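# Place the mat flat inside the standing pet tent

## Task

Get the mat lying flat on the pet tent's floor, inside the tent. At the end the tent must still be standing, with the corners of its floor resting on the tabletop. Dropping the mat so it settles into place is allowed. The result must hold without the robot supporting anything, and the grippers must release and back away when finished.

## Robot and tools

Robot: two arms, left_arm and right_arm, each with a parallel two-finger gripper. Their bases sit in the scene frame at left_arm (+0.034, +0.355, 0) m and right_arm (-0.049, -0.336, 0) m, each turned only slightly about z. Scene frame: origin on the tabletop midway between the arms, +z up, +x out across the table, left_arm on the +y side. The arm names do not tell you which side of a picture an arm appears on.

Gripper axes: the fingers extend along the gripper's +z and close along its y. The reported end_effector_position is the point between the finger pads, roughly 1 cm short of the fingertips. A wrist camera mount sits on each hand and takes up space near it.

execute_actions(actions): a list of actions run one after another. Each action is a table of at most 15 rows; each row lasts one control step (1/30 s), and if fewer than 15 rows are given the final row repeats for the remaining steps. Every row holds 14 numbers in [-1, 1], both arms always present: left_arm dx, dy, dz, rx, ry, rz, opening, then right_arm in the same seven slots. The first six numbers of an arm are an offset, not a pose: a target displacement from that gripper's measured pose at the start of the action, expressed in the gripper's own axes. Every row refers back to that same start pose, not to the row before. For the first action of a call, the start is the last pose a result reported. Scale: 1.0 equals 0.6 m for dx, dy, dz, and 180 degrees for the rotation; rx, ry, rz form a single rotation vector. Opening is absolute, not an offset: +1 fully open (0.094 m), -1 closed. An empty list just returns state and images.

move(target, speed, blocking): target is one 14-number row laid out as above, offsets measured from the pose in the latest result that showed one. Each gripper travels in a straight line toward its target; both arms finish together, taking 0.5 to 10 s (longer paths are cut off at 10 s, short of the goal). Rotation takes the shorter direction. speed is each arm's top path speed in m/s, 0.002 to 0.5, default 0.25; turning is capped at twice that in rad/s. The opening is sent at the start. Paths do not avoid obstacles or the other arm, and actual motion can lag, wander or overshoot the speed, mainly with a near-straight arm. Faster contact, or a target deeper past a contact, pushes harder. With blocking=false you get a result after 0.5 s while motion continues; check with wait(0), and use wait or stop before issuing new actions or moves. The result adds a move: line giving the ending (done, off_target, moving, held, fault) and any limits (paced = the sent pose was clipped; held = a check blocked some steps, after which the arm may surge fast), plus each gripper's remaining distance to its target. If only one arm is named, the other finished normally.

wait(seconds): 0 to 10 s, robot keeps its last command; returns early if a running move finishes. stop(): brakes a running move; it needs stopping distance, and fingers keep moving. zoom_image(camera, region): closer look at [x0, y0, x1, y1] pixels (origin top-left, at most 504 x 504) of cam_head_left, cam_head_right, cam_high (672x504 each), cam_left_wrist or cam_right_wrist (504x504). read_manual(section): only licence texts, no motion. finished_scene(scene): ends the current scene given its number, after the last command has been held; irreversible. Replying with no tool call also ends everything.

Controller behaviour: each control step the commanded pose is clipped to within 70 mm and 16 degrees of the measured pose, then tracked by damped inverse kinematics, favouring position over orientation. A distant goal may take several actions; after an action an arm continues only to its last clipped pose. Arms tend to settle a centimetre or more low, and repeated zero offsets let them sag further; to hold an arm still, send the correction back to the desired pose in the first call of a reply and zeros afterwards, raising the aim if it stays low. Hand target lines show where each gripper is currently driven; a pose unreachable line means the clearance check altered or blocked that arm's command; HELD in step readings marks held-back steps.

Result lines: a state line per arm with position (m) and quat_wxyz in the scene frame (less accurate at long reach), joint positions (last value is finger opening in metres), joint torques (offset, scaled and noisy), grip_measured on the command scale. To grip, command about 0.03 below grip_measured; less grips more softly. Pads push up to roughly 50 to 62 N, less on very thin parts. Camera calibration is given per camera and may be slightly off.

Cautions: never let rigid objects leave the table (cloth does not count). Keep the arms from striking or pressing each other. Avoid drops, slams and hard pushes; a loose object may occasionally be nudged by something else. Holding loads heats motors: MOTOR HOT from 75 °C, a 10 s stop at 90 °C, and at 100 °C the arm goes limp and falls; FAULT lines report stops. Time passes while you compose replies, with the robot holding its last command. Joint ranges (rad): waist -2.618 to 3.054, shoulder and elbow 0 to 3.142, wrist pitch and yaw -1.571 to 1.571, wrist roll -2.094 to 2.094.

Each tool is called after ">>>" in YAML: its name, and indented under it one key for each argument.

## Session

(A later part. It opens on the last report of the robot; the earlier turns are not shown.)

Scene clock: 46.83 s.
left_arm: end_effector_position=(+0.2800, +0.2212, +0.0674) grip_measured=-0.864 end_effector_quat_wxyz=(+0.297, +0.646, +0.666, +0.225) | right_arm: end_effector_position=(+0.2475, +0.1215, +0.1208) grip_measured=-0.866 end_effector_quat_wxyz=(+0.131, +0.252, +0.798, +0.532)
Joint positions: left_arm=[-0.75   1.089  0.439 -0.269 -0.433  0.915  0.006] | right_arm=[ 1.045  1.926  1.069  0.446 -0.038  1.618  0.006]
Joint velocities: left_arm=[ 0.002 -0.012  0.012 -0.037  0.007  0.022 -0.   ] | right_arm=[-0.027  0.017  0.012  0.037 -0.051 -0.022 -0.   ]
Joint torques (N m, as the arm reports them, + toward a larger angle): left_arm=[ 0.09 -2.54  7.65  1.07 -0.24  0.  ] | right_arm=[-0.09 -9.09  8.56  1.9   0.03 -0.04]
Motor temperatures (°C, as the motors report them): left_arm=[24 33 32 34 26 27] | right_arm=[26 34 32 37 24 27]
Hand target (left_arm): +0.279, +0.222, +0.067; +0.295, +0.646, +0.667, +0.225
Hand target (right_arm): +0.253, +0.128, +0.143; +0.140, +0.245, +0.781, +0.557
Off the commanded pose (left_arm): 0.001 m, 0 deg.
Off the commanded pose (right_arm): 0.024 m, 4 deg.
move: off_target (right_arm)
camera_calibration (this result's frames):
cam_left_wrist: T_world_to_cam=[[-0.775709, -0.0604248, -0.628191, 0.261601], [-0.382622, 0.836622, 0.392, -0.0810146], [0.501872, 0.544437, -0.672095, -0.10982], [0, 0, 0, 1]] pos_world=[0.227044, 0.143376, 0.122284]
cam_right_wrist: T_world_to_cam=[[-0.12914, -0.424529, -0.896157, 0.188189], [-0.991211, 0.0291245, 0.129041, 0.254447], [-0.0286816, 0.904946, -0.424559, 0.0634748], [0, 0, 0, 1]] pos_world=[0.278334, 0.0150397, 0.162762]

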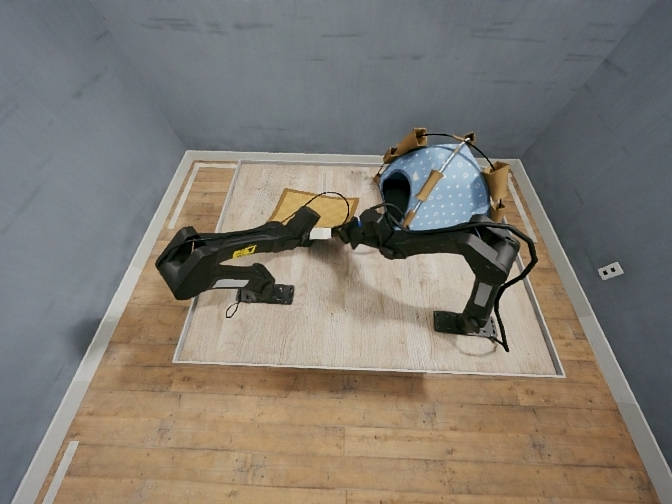

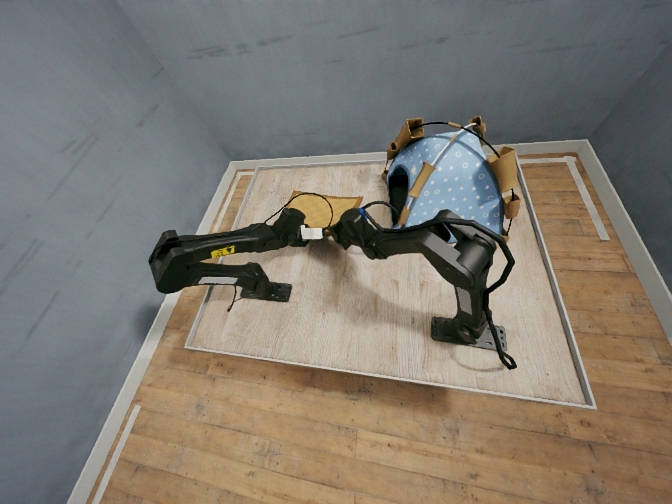

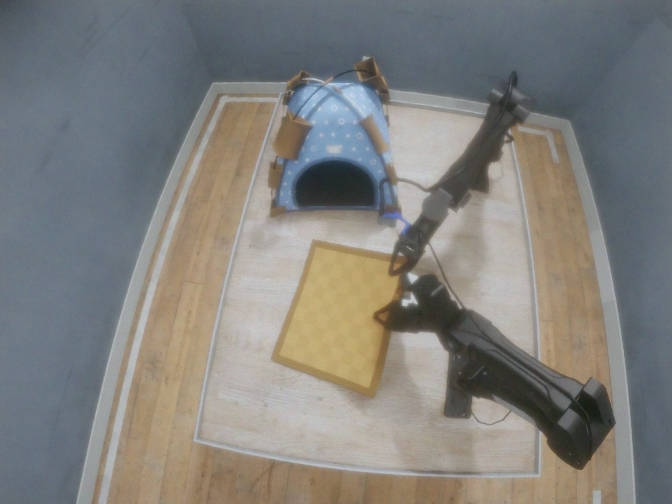

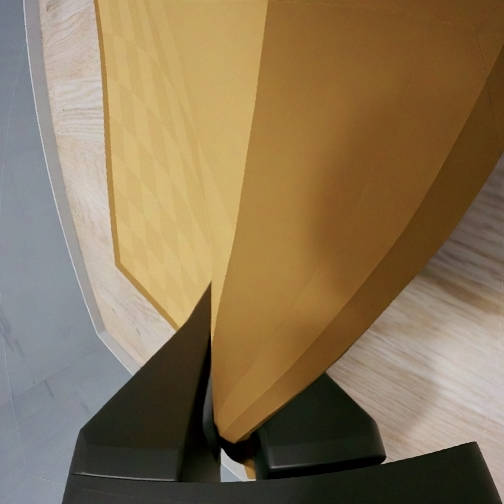

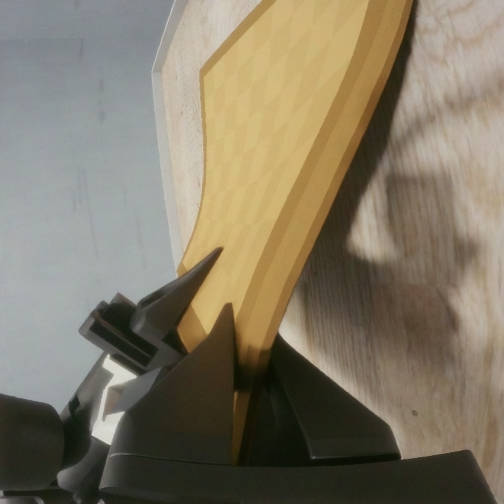

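>>> move:
  target: [0,0,0,0,0,0,-0.9, 0,0.04,0,-0.02,0,0,-0.3]

>>> move:
  target: [0,0,0,0,0,0,-0.9, 0.12,0.04,-0.1,0,0,0,-0.3]
  speed: 0.15

>>> move:
  target: [0,0.05,-0.04,-0.2,0,0,-0.9, 0.05,0.1,-0.4,0,0,0,-0.3]
  speed: 0.15

Scene clock: 47.63 s.
left_arm: end_effector_position=(+0.2803, +0.2209, +0.0676) grip_measured=-0.875 end_effector_quat_wxyz=(+0.298, +0.645, +0.666, +0.225) | right_arm: end_effector_position=(+0.2476, +0.1217, +0.1214) grip_measured=-0.301 end_effector_quat_wxyz=(+0.131, +0.251, +0.797, +0.533)
Joint positions: left_arm=[-0.75   1.089  0.439 -0.267 -0.433  0.915  0.006] | right_arm=[ 1.045  1.926  1.069  0.449 -0.038  1.618  0.033]
Joint velocities: left_arm=[-0.002 -0.027 -0.002  0.037 -0.022  0.081  0.001] | right_arm=[ 0.017 -0.002  0.017  0.007 -0.11  -0.022  0.   ]
Joint torques (N m, as the arm reports them, + toward a larger angle): left_arm=[-0.02 -2.56  7.62  1.09 -0.27 -0.03] | right_arm=[-0.1  -9.08  8.58  1.87  0.06  0.  ]
Motor temperatures (°C, as the motors report them): left_arm=[24 33 32 34 26 27] | right_arm=[26 34 32 37 24 27]
Hand target (left_arm): +0.280, +0.221, +0.067; +0.297, +0.646, +0.666, +0.225
Hand target (right_arm): +0.253, +0.128, +0.143; +0.139, +0.247, +0.781, +0.557
Off the commanded pose (left_arm): 0.000 m, 0 deg.
Off the commanded pose (right_arm): 0.023 m, 3 deg.
move: off_target (right_arm)
camera_calibration (this result's frames):
cam_left_wrist: T_world_to_cam=[[-0.774851, -0.0612618, -0.629169, 0.261961], [-0.383156, 0.837143, 0.390363, -0.0806722], [0.50279, 0.543543, -0.672134, -0.109689], [0, 0, 0, 1]] pos_world=[0.227221, 0.143203, 0.122583]
cam_right_wrist: T_world_to_cam=[[-0.128298, -0.422609, -0.897185, 0.188444], [-0.991326, 0.0286491, 0.128265, 0.254621], [-0.0285025, 0.905859, -0.422618, 0.0631044], [0, 0, 0, 1]] pos_world=[0.278388, 0.0151797, 0.163079]

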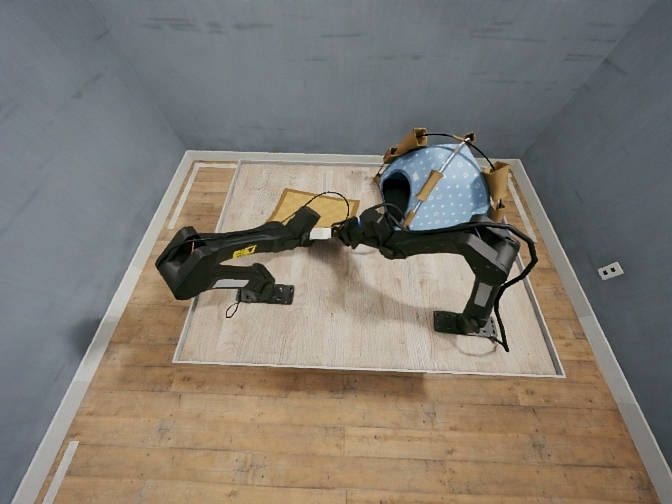

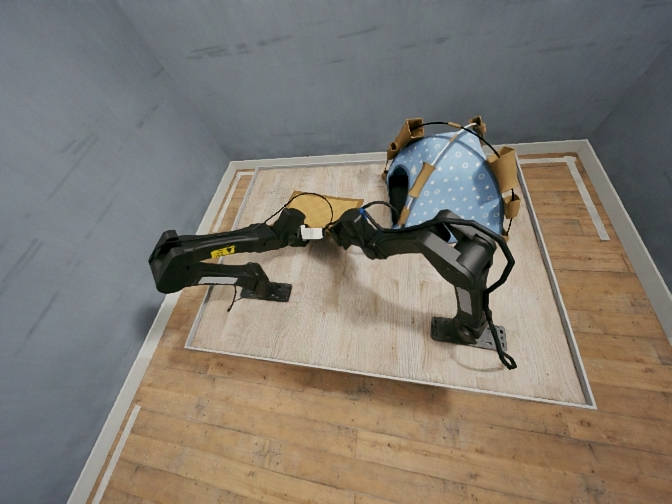

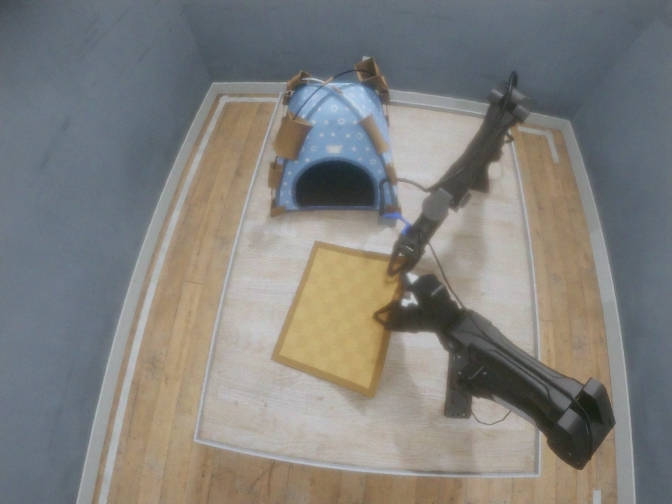

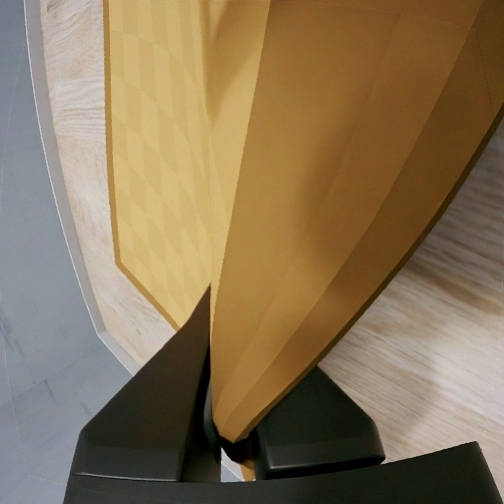

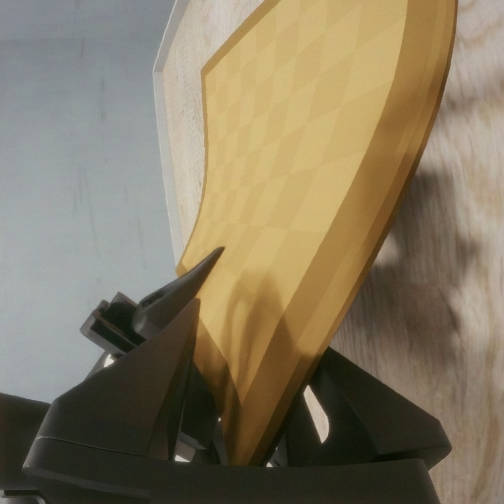

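Scene clock: 48.80 s.
left_arm: end_effector_position=(+0.2793, +0.2218, +0.0667) grip_measured=-0.875 end_effector_quat_wxyz=(+0.294, +0.648, +0.665, +0.226) | right_arm: end_effector_position=(+0.1613, +0.1240, +0.1576) grip_measured=-0.301 end_effector_quat_wxyz=(+0.123, +0.248, +0.805, +0.524)
Joint positions: left_arm=[-0.75   1.089  0.439 -0.274 -0.433  0.919  0.006] | right_arm=[1.25  1.718 0.993 0.286 0.133 1.701 0.033]
Joint velocities: left_arm=[-0.007  0.007 -0.002  0.007 -0.037 -0.022 -0.   ] | right_arm=[ 0.007 -0.032  0.012 -0.007 -0.037  0.037  0.   ]
Joint torques (N m, as the arm reports them, + toward a larger angle): left_arm=[ 0.05 -2.55  7.58  1.16 -0.23 -0.05] | right_arm=[-0.19 -8.99  7.69  1.46  0.19  0.  ]
Motor temperatures (°C, as the motors report them): left_arm=[24 33 32 34 26 27] | right_arm=[26 34 32 37 24 27]
Hand target (left_arm): +0.280, +0.221, +0.068; +0.298, +0.645, +0.666, +0.225
Hand target (right_arm): +0.165, +0.122, +0.172; +0.129, +0.253, +0.797, +0.533
Off the commanded pose (left_arm): 0.002 m, 1 deg.
Off the commanded pose (right_arm): 0.015 m, 2 deg.
move: off_target (right_arm)
camera_calibration (this result's frames):
cam_left_wrist: T_world_to_cam=[[-0.777899, -0.0544704, -0.626024, 0.25984], [-0.379035, 0.835272, 0.398313, -0.0826533], [0.501204, 0.547133, -0.670403, -0.110829], [0, 0, 0, 1]] pos_world=[0.226349, 0.14383, 0.121288]
cam_right_wrist: T_world_to_cam=[[-0.136354, -0.442447, -0.886368, 0.2129], [-0.989437, 0.0163827, 0.144032, 0.163094], [-0.0492054, 0.896645, -0.440007, 0.0810863], [0, 0, 0, 1]] pos_world=[0.194391, 0.0188194, 0.200896]

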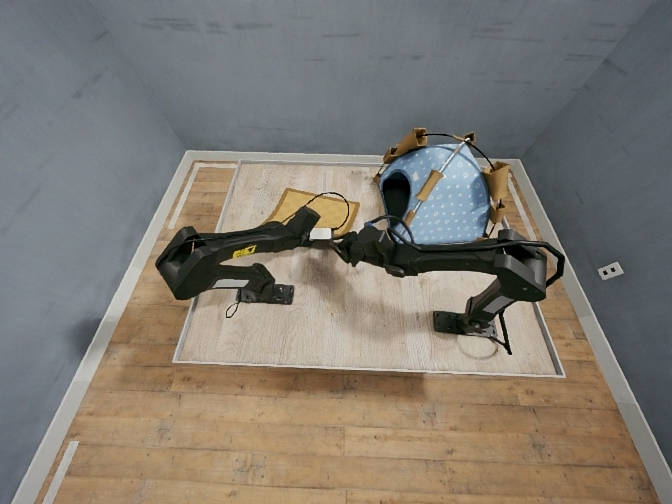

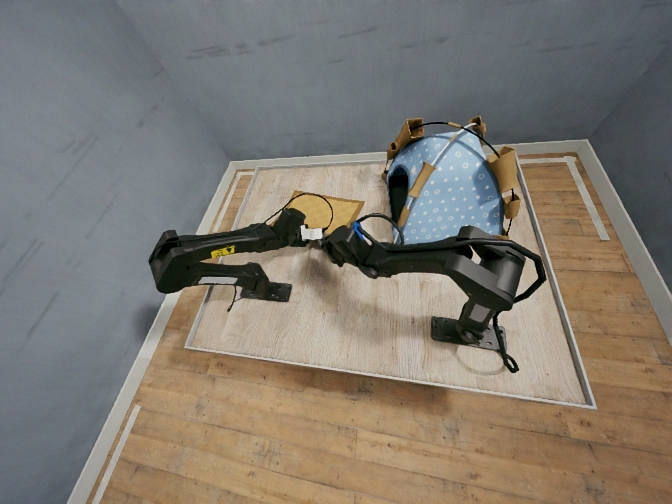

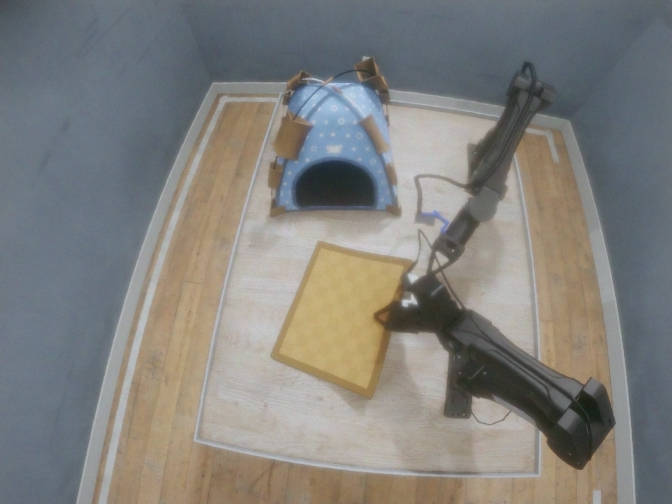

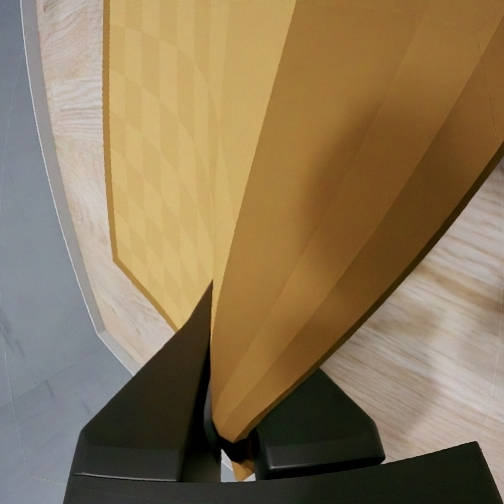

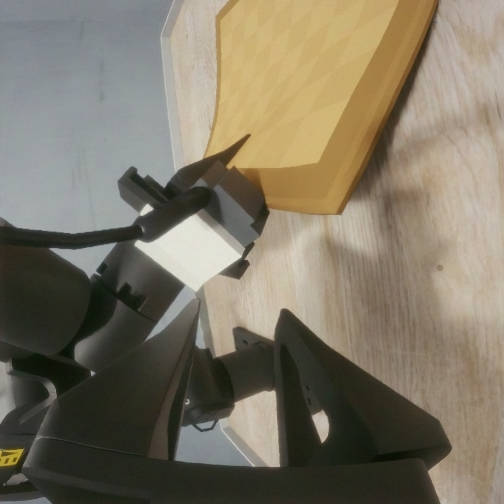

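Scene clock: 51.70 s.
left_arm: end_effector_position=(+0.2878, +0.2220, +0.1101) grip_measured=-0.875 end_effector_quat_wxyz=(+0.487, +0.523, +0.564, +0.415) | right_arm: end_effector_position=(+0.0427, -0.0212, +0.3012) grip_measured=-0.301 end_effector_quat_wxyz=(+0.121, +0.248, +0.816, +0.508)
Joint positions: left_arm=[-0.995  1.226  0.055  0.851 -0.951  1.191  0.006] | right_arm=[ 1.563  0.998  1.066 -0.585  0.405  1.854  0.033]
Joint velocities: left_arm=[ 0.002  0.007  0.002  0.066  0.051 -0.007 -0.   ] | right_arm=[-0.002  0.007  0.007  0.022  0.022  0.007 -0.001]
Joint torques (N m, as the arm reports them, + toward a larger angle): left_arm=[-1.   -1.18  4.53  1.49 -0.36 -0.03] | right_arm=[ 0.63 -3.19  9.28  1.35  0.31  0.01]
Motor temperatures (°C, as the motors report them): left_arm=[24 33 32 34 26 27] | right_arm=[26 33 32 37 24 27]
Hand target (left_arm): +0.285, +0.226, +0.105; +0.480, +0.525, +0.563, +0.421
Hand target (right_arm): +0.042, -0.027, +0.318; +0.120, +0.250, +0.805, +0.524
Off the commanded pose (left_arm): 0.007 m, 1 deg.
Off the commanded pose (right_arm): 0.015 m, 2 deg.
move: off_target (right_arm)
camera_calibration (this result's frames):
cam_left_wrist: T_world_to_cam=[[-0.258727, -0.107162, -0.959988, 0.192646], [-0.579796, 0.812116, 0.0656056, 0.0026231], [0.772591, 0.573571, -0.272249, -0.213915], [0, 0, 0, 1]] pos_world=[0.216633, 0.14121, 0.126528]
cam_right_wrist: T_world_to_cam=[[-0.147494, -0.473719, -0.868237, 0.254132], [-0.987267, 0.0176376, 0.158091, 0.0231721], [-0.0595771, 0.880499, -0.470289, 0.277804], [0, 0, 0, 1]] pos_world=[0.0769106, -0.124628, 0.347631]

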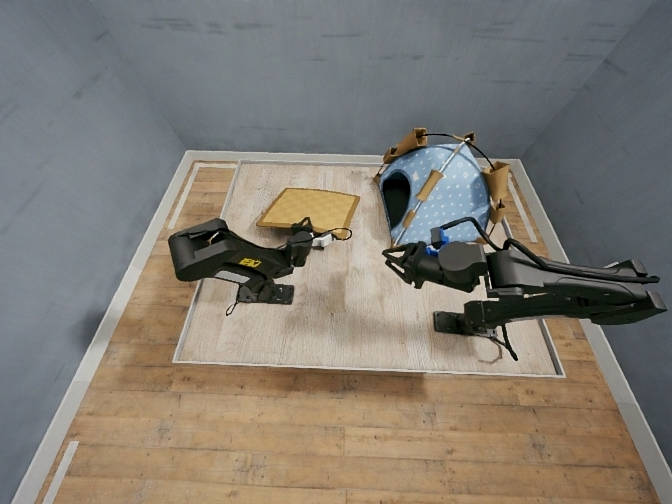

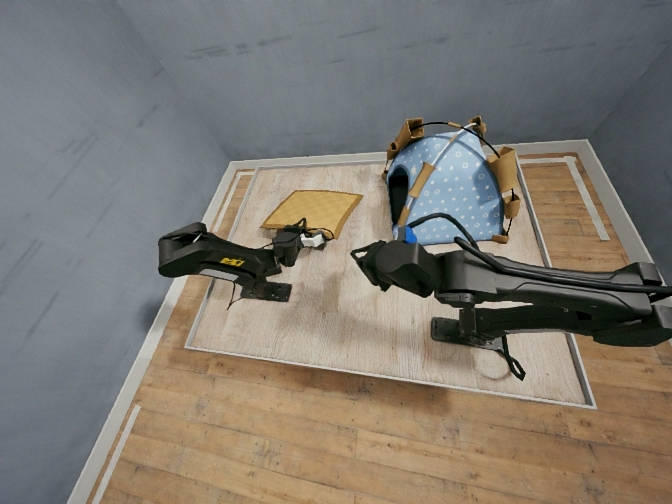

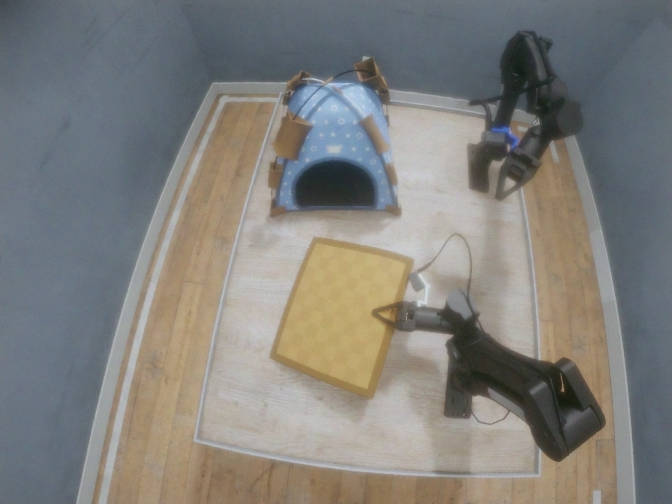

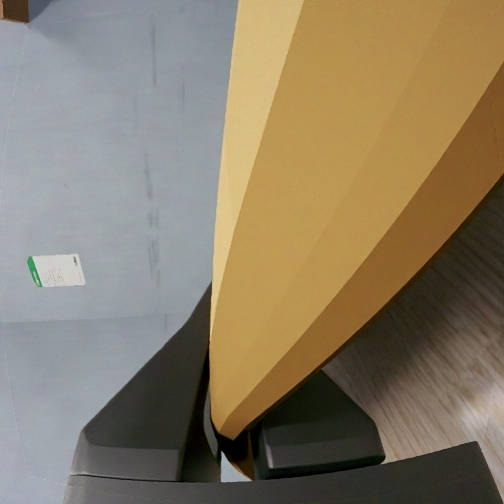

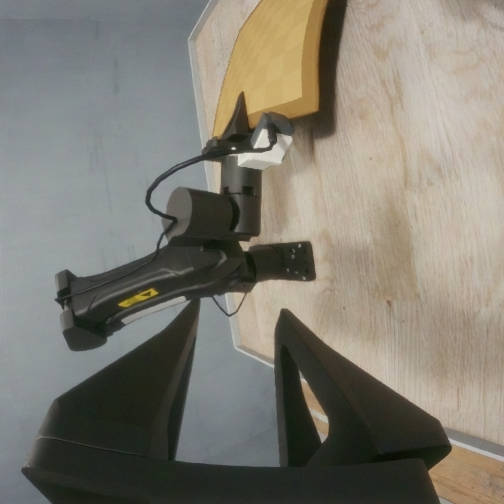

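>>> move:
  target: [-0.2,0.02,0.08,-0.03,0.04,-0.08,-0.9, 0,0.03,0,0,0,0,-0.3]
  speed: 0.1

Scene clock: 53.83 s.
left_arm: end_effector_position=(+0.3333, +0.1071, +0.1243) grip_measured=-0.875 end_effector_quat_wxyz=(+0.519, +0.410, +0.628, +0.409) | right_arm: end_effector_position=(+0.0448, -0.0160, +0.3112) grip_measured=-0.301 end_effector_quat_wxyz=(+0.115, +0.250, +0.815, +0.510)
Joint positions: left_arm=[-1.115  1.791  0.604  0.826 -1.204  0.908  0.006] | right_arm=[ 1.546  1.026  1.118 -0.604  0.382  1.854  0.033]
Joint velocities: left_arm=[ 0.002  0.007 -0.007 -0.095 -0.037  0.007  0.   ] | right_arm=[-0.022 -0.022 -0.007  0.066  0.022 -0.066 -0.001]
Joint torques (N m, as the arm reports them, + toward a larger angle): left_arm=[-0.89 -6.58  8.36  1.18 -0.47 -0.21] | right_arm=[-0.58 -0.64  9.48  1.36  0.17 -0.17]
Motor temperatures (°C, as the motors report them): left_arm=[24 33 33 34 26 27] | right_arm=[26 33 32 37 24 27]
Hand target (left_arm): +0.334, +0.102, +0.128; +0.524, +0.398, +0.632, +0.409
Hand target (right_arm): +0.048, -0.015, +0.317; +0.121, +0.248, +0.815, +0.509
Off the commanded pose (left_arm): 0.006 m, 2 deg.
Off the commanded pose (right_arm): 0.007 m, 1 deg.
move: done
camera_calibration (this result's frames):
cam_left_wrist: T_world_to_cam=[[-0.163983, -0.336008, -0.927474, 0.19459], [-0.701757, 0.700509, -0.129708, 0.198237], [0.693287, 0.629592, -0.350668, -0.149062], [0, 0, 0, 1]] pos_world=[0.274366, 0.0203651, 0.153919]
cam_right_wrist: T_world_to_cam=[[-0.155741, -0.468625, -0.869561, 0.266429], [-0.985497, 0.0136658, 0.16914, 0.0199691], [-0.0673801, 0.883292, -0.463957, 0.276563], [0, 0, 0, 1]] pos_world=[0.0798081, -0.119704, 0.356612]

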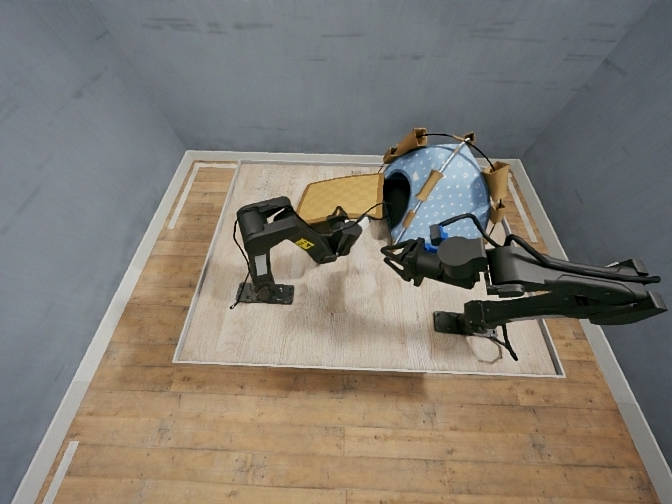

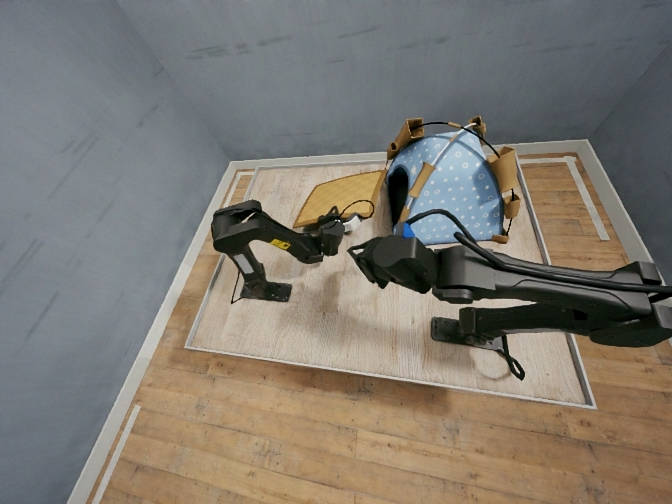

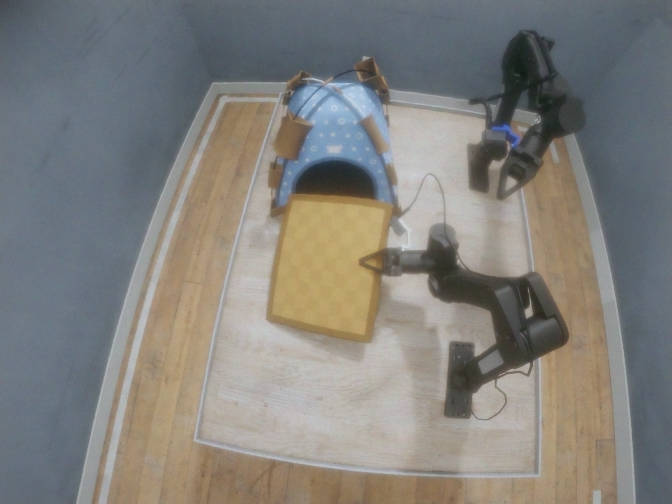

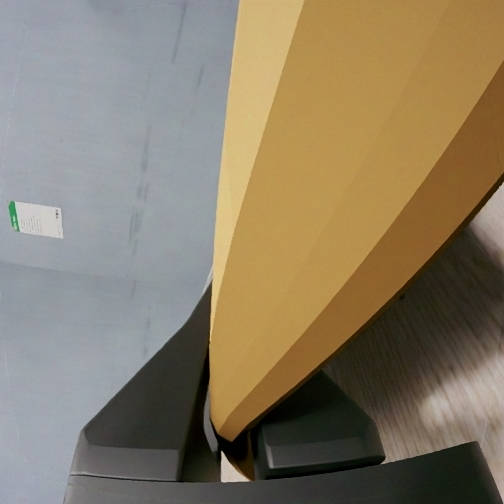

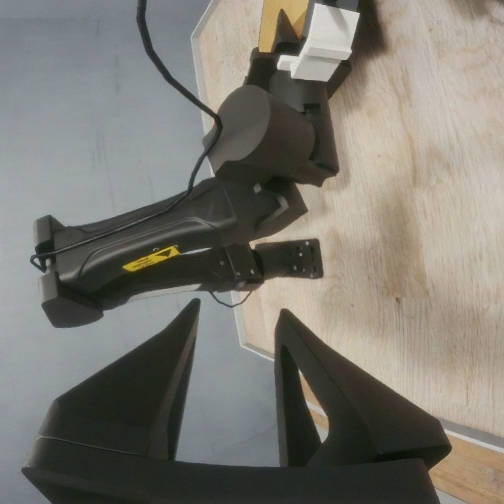

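>>> move:
  target: [0.08,-0.07,0,-0.02,-0.14,0.03,-0.9, 0,0.01,0,0,0,0,-0.3]
  speed: 0.1

Scene clock: 56.70 s.
left_arm: end_effector_position=(+0.3253, +0.1337, +0.0707) grip_measured=-0.875 end_effector_quat_wxyz=(+0.564, +0.539, +0.530, +0.333) | right_arm: end_effector_position=(+0.0434, -0.0154, +0.3109) grip_measured=-0.301 end_effector_quat_wxyz=(+0.111, +0.248, +0.816, +0.510)
Joint positions: left_arm=[-0.951  1.983  0.245  1.55  -0.705  1.206  0.006] | right_arm=[ 1.546  1.026  1.118 -0.604  0.373  1.854  0.033]
Joint velocities: left_arm=[ 0.007 -0.007 -0.027  0.022  0.022 -0.007 -0.001] | right_arm=[ 0.002  0.022  0.007  0.037  0.066 -0.022 -0.001]
Joint torques (N m, as the arm reports them, + toward a larger angle): left_arm=[ 1.06 -6.52  1.11  1.63  0.03 -0.01] | right_arm=[-0.6  -0.71  9.22  1.39  0.17 -0.06]
Motor temperatures (°C, as the motors report them): left_arm=[24 33 32 35 26 27] | right_arm=[26 32 32 37 24 27]
Hand target (left_arm): +0.324, +0.138, +0.069; +0.564, +0.541, +0.529, +0.330
Hand target (right_arm): +0.046, -0.014, +0.316; +0.115, +0.250, +0.815, +0.510
Off the commanded pose (left_arm): 0.005 m, 12 deg.
Off the commanded pose (right_arm): 0.007 m, 1 deg.
joint sent to its limit (left arm) — the command would take joint 4 (wrist pitch) past its upper limit, so that joint was sent only as far as its limit.
move: off_target (left_arm)
camera_calibration (this result's frames):
cam_left_wrist: T_world_to_cam=[[-0.265579, -0.179582, -0.947216, 0.166045], [-0.409677, 0.910402, -0.0577381, 0.0388985], [0.872715, 0.372719, -0.315355, -0.205606], [0, 0, 0, 1]] pos_world=[0.239469, 0.0710387, 0.0946871]
cam_right_wrist: T_world_to_cam=[[-0.155873, -0.469491, -0.869069, 0.266099], [-0.98484, 0.00606519, 0.173361, 0.0171664], [-0.0761203, 0.882916, -0.463319, 0.275958], [0, 0, 0, 1]] pos_world=[0.0793898, -0.118821, 0.356139]

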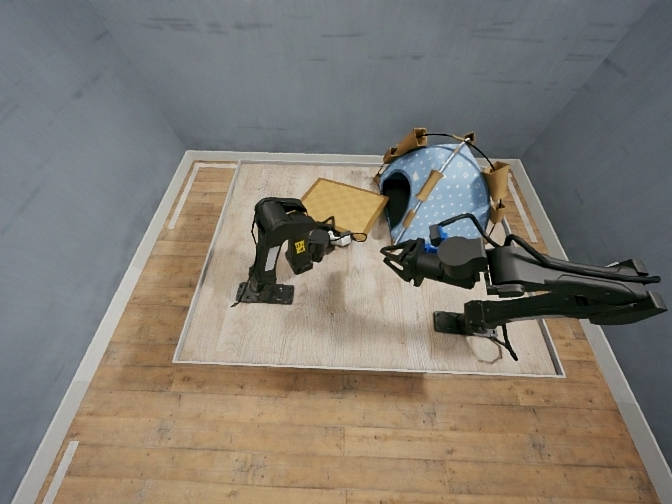

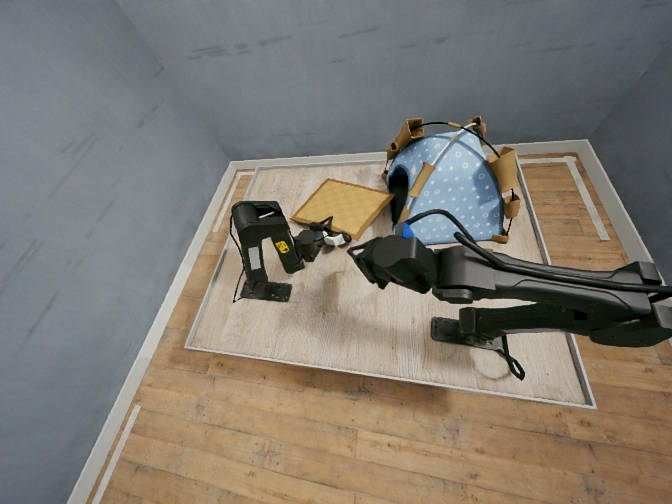

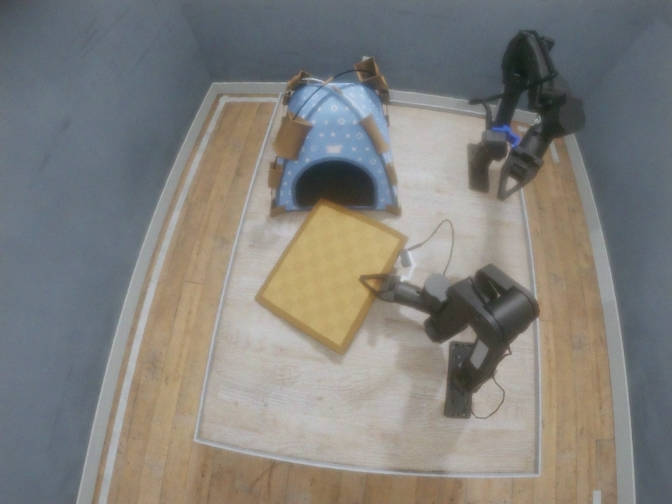

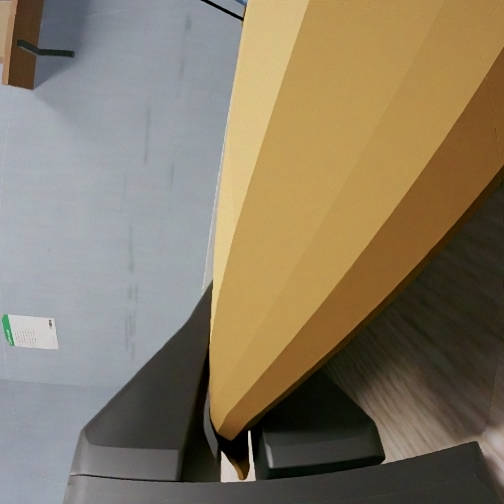

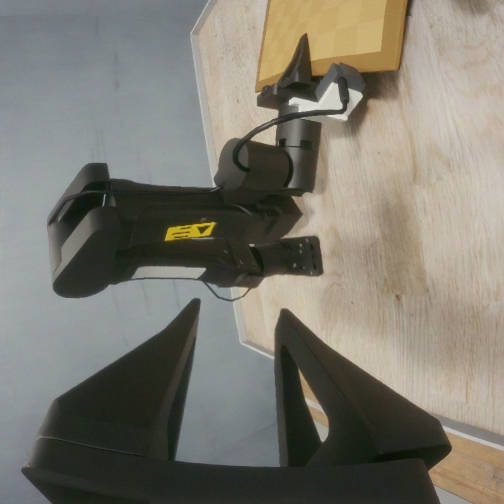

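>>> move:
  target: [-0.125,0,0.055,0,0.05,0,-0.9, 0,0.01,0,0,0,0,-0.3]
  speed: 0.07

Scene clock: 58.57 s.
left_arm: end_effector_position=(+0.3391, +0.0598, +0.0774) grip_measured=-0.875 end_effector_quat_wxyz=(+0.513, +0.525, +0.564, +0.378) | right_arm: end_effector_position=(+0.0420, -0.0148, +0.3106) grip_measured=-0.301 end_effector_quat_wxyz=(+0.107, +0.246, +0.817, +0.510)
Joint positions: left_arm=[-1.107  1.983  0.636  0.999 -0.986  1.09   0.006] | right_arm=[ 1.546  1.026  1.118 -0.604  0.364  1.854  0.033]
Joint velocities: left_arm=[-0.007 -0.002 -0.012 -0.081 -0.007 -0.095 -0.   ] | right_arm=[-0.017  0.002 -0.007  0.051 -0.022 -0.022 -0.001]
Joint torques (N m, as the arm reports them, + toward a larger angle): left_arm=[-0.89 -8.69  7.46  1.32 -0.42 -0.21] | right_arm=[-0.61 -0.72  9.24  1.39  0.17 -0.06]
Motor temperatures (°C, as the motors report them): left_arm=[24 33 32 35 26 27] | right_arm=[26 32 32 37 24 27]
Hand target (left_arm): +0.340, +0.055, +0.084; +0.522, +0.511, +0.571, +0.376
Hand target (right_arm): +0.045, -0.013, +0.316; +0.111, +0.248, +0.816, +0.510
Off the commanded pose (left_arm): 0.009 m, 2 deg.
Off the commanded pose (right_arm): 0.007 m, 1 deg.
move: done
camera_calibration (this result's frames):
cam_left_wrist: T_world_to_cam=[[-0.277149, -0.156788, -0.947948, 0.165477], [-0.529953, 0.847899, 0.0147008, 0.151119], [0.80146, 0.506443, -0.318085, -0.171562], [0, 0, 0, 1]] pos_world=[0.263448, -0.0153026, 0.100071]
cam_right_wrist: T_world_to_cam=[[-0.155997, -0.470359, -0.868578, 0.265768], [-0.984106, -0.00153165, 0.177576, 0.0143691], [-0.0848546, 0.882474, -0.462644, 0.275328], [0, 0, 0, 1]] pos_world=[0.0789627, -0.117942, 0.355668]

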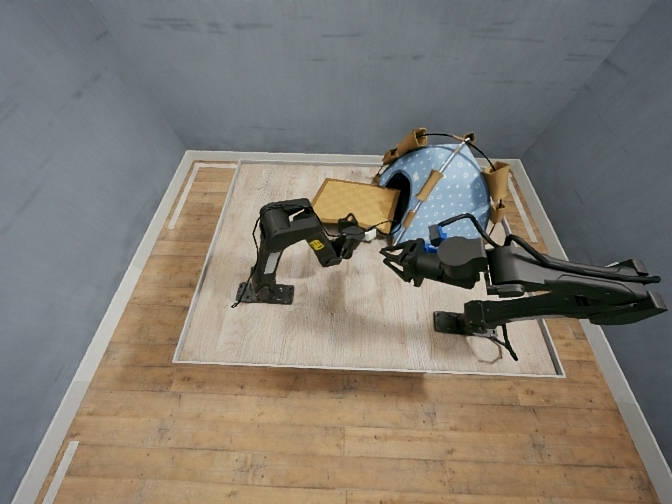

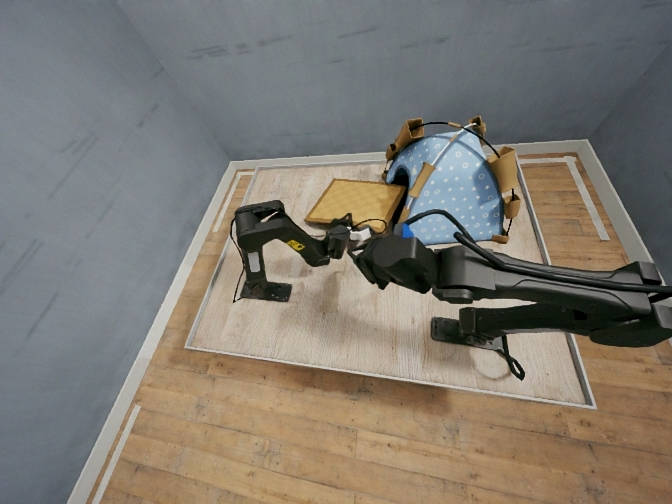

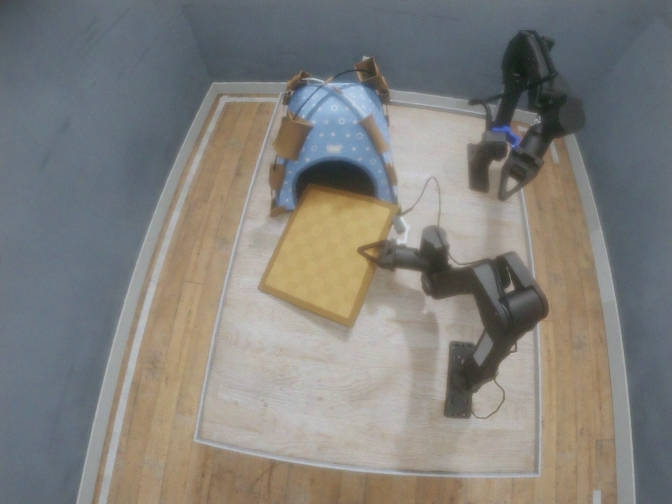

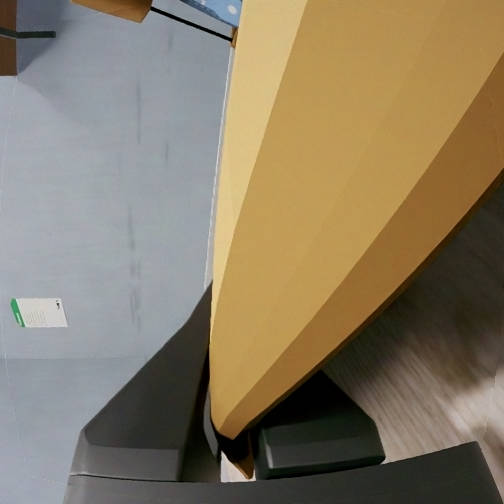

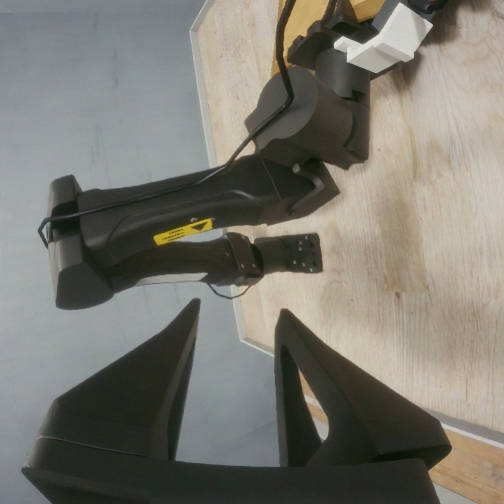

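>>> move:
  target: [-0.03,0.02,0.08,0.22,0.05,0.0,-0.9, 0,0.01,0,0,0,0,-0.3]
  speed: 0.07

Scene clock: 64.17 s.
left_arm: end_effector_position=(+0.3805, +0.0389, +0.0831) grip_measured=-0.875 end_effector_quat_wxyz=(+0.261, +0.645, +0.688, +0.206) | right_arm: end_effector_position=(+0.0405, -0.0142, +0.3104) grip_measured=-0.301 end_effector_quat_wxyz=(+0.103, +0.244, +0.818, +0.510)
Joint positions: left_arm=[-0.897  1.936  1.367 -0.506 -0.484  0.713  0.006] | right_arm=[ 1.546  1.026  1.118 -0.604  0.356  1.854  0.033]
Joint velocities: left_arm=[ 0.002 -0.022 -0.002 -0.081 -0.051  0.037  0.001] | right_arm=[ 0.007 -0.002 -0.012  0.022 -0.037 -0.066 -0.   ]
Joint torques (N m, as the arm reports them, + toward a larger angle): left_arm=[ 1.1  -9.12 10.12  0.85 -0.25 -0.18] | right_arm=[-0.6  -0.72  9.24  1.4   0.17 -0.06]
Motor temperatures (°C, as the motors report them): left_arm=[24 34 33 35 26 27] | right_arm=[26 31 32 37 24 27]
Hand target (left_arm): +0.387, +0.038, +0.083; +0.260, +0.638, +0.696, +0.204
Hand target (right_arm): +0.044, -0.013, +0.316; +0.107, +0.246, +0.817, +0.510
Off the commanded pose (left_arm): 0.006 m, 1 deg.
Off the commanded pose (right_arm): 0.007 m, 1 deg.
move: done
camera_calibration (this result's frames):
cam_left_wrist: T_world_to_cam=[[-0.824143, -0.07934, -0.560798, 0.351945], [-0.374284, 0.819425, 0.434114, 0.0977406], [0.425089, 0.567669, -0.705019, -0.0194393], [0, 0, 0, 1]] pos_world=[0.334899, -0.0411326, 0.141235]
cam_right_wrist: T_world_to_cam=[[-0.156112, -0.471227, -0.868086, 0.265438], [-0.983296, -0.00912417, 0.181784, 0.0115776], [-0.0935822, 0.881965, -0.461931, 0.274674], [0, 0, 0, 1]] pos_world=[0.0785269, -0.117066, 0.355199]

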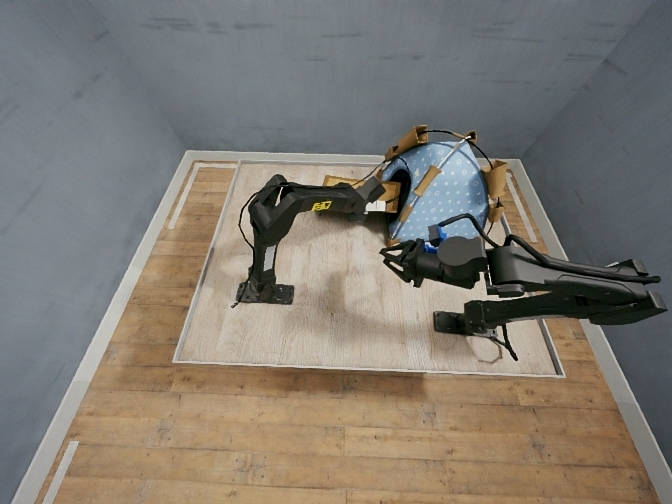

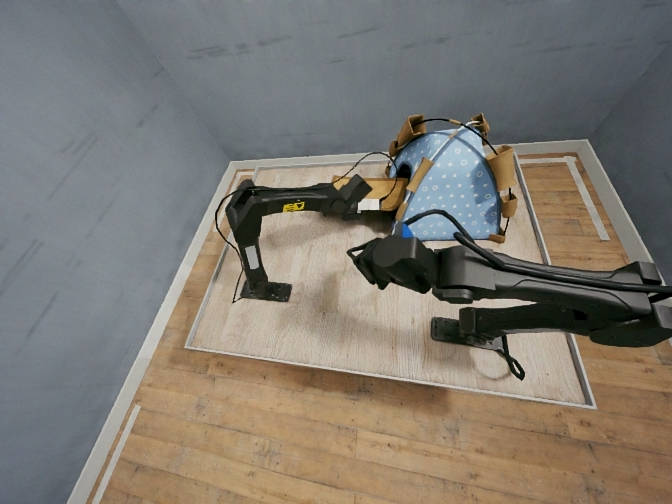

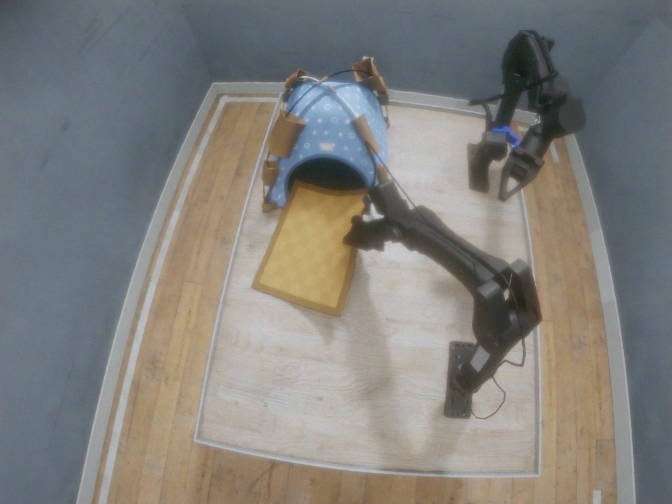

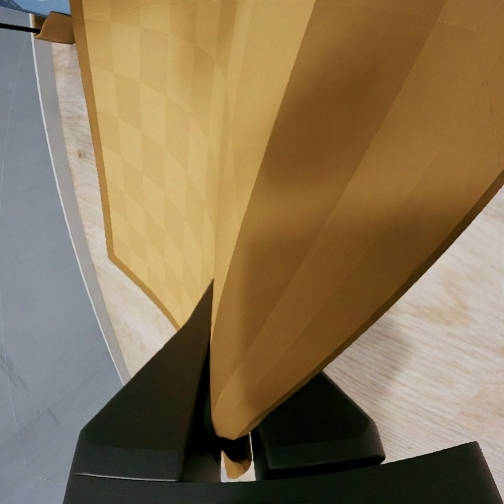

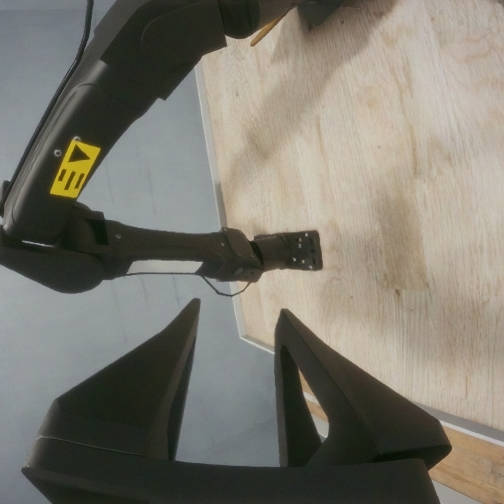

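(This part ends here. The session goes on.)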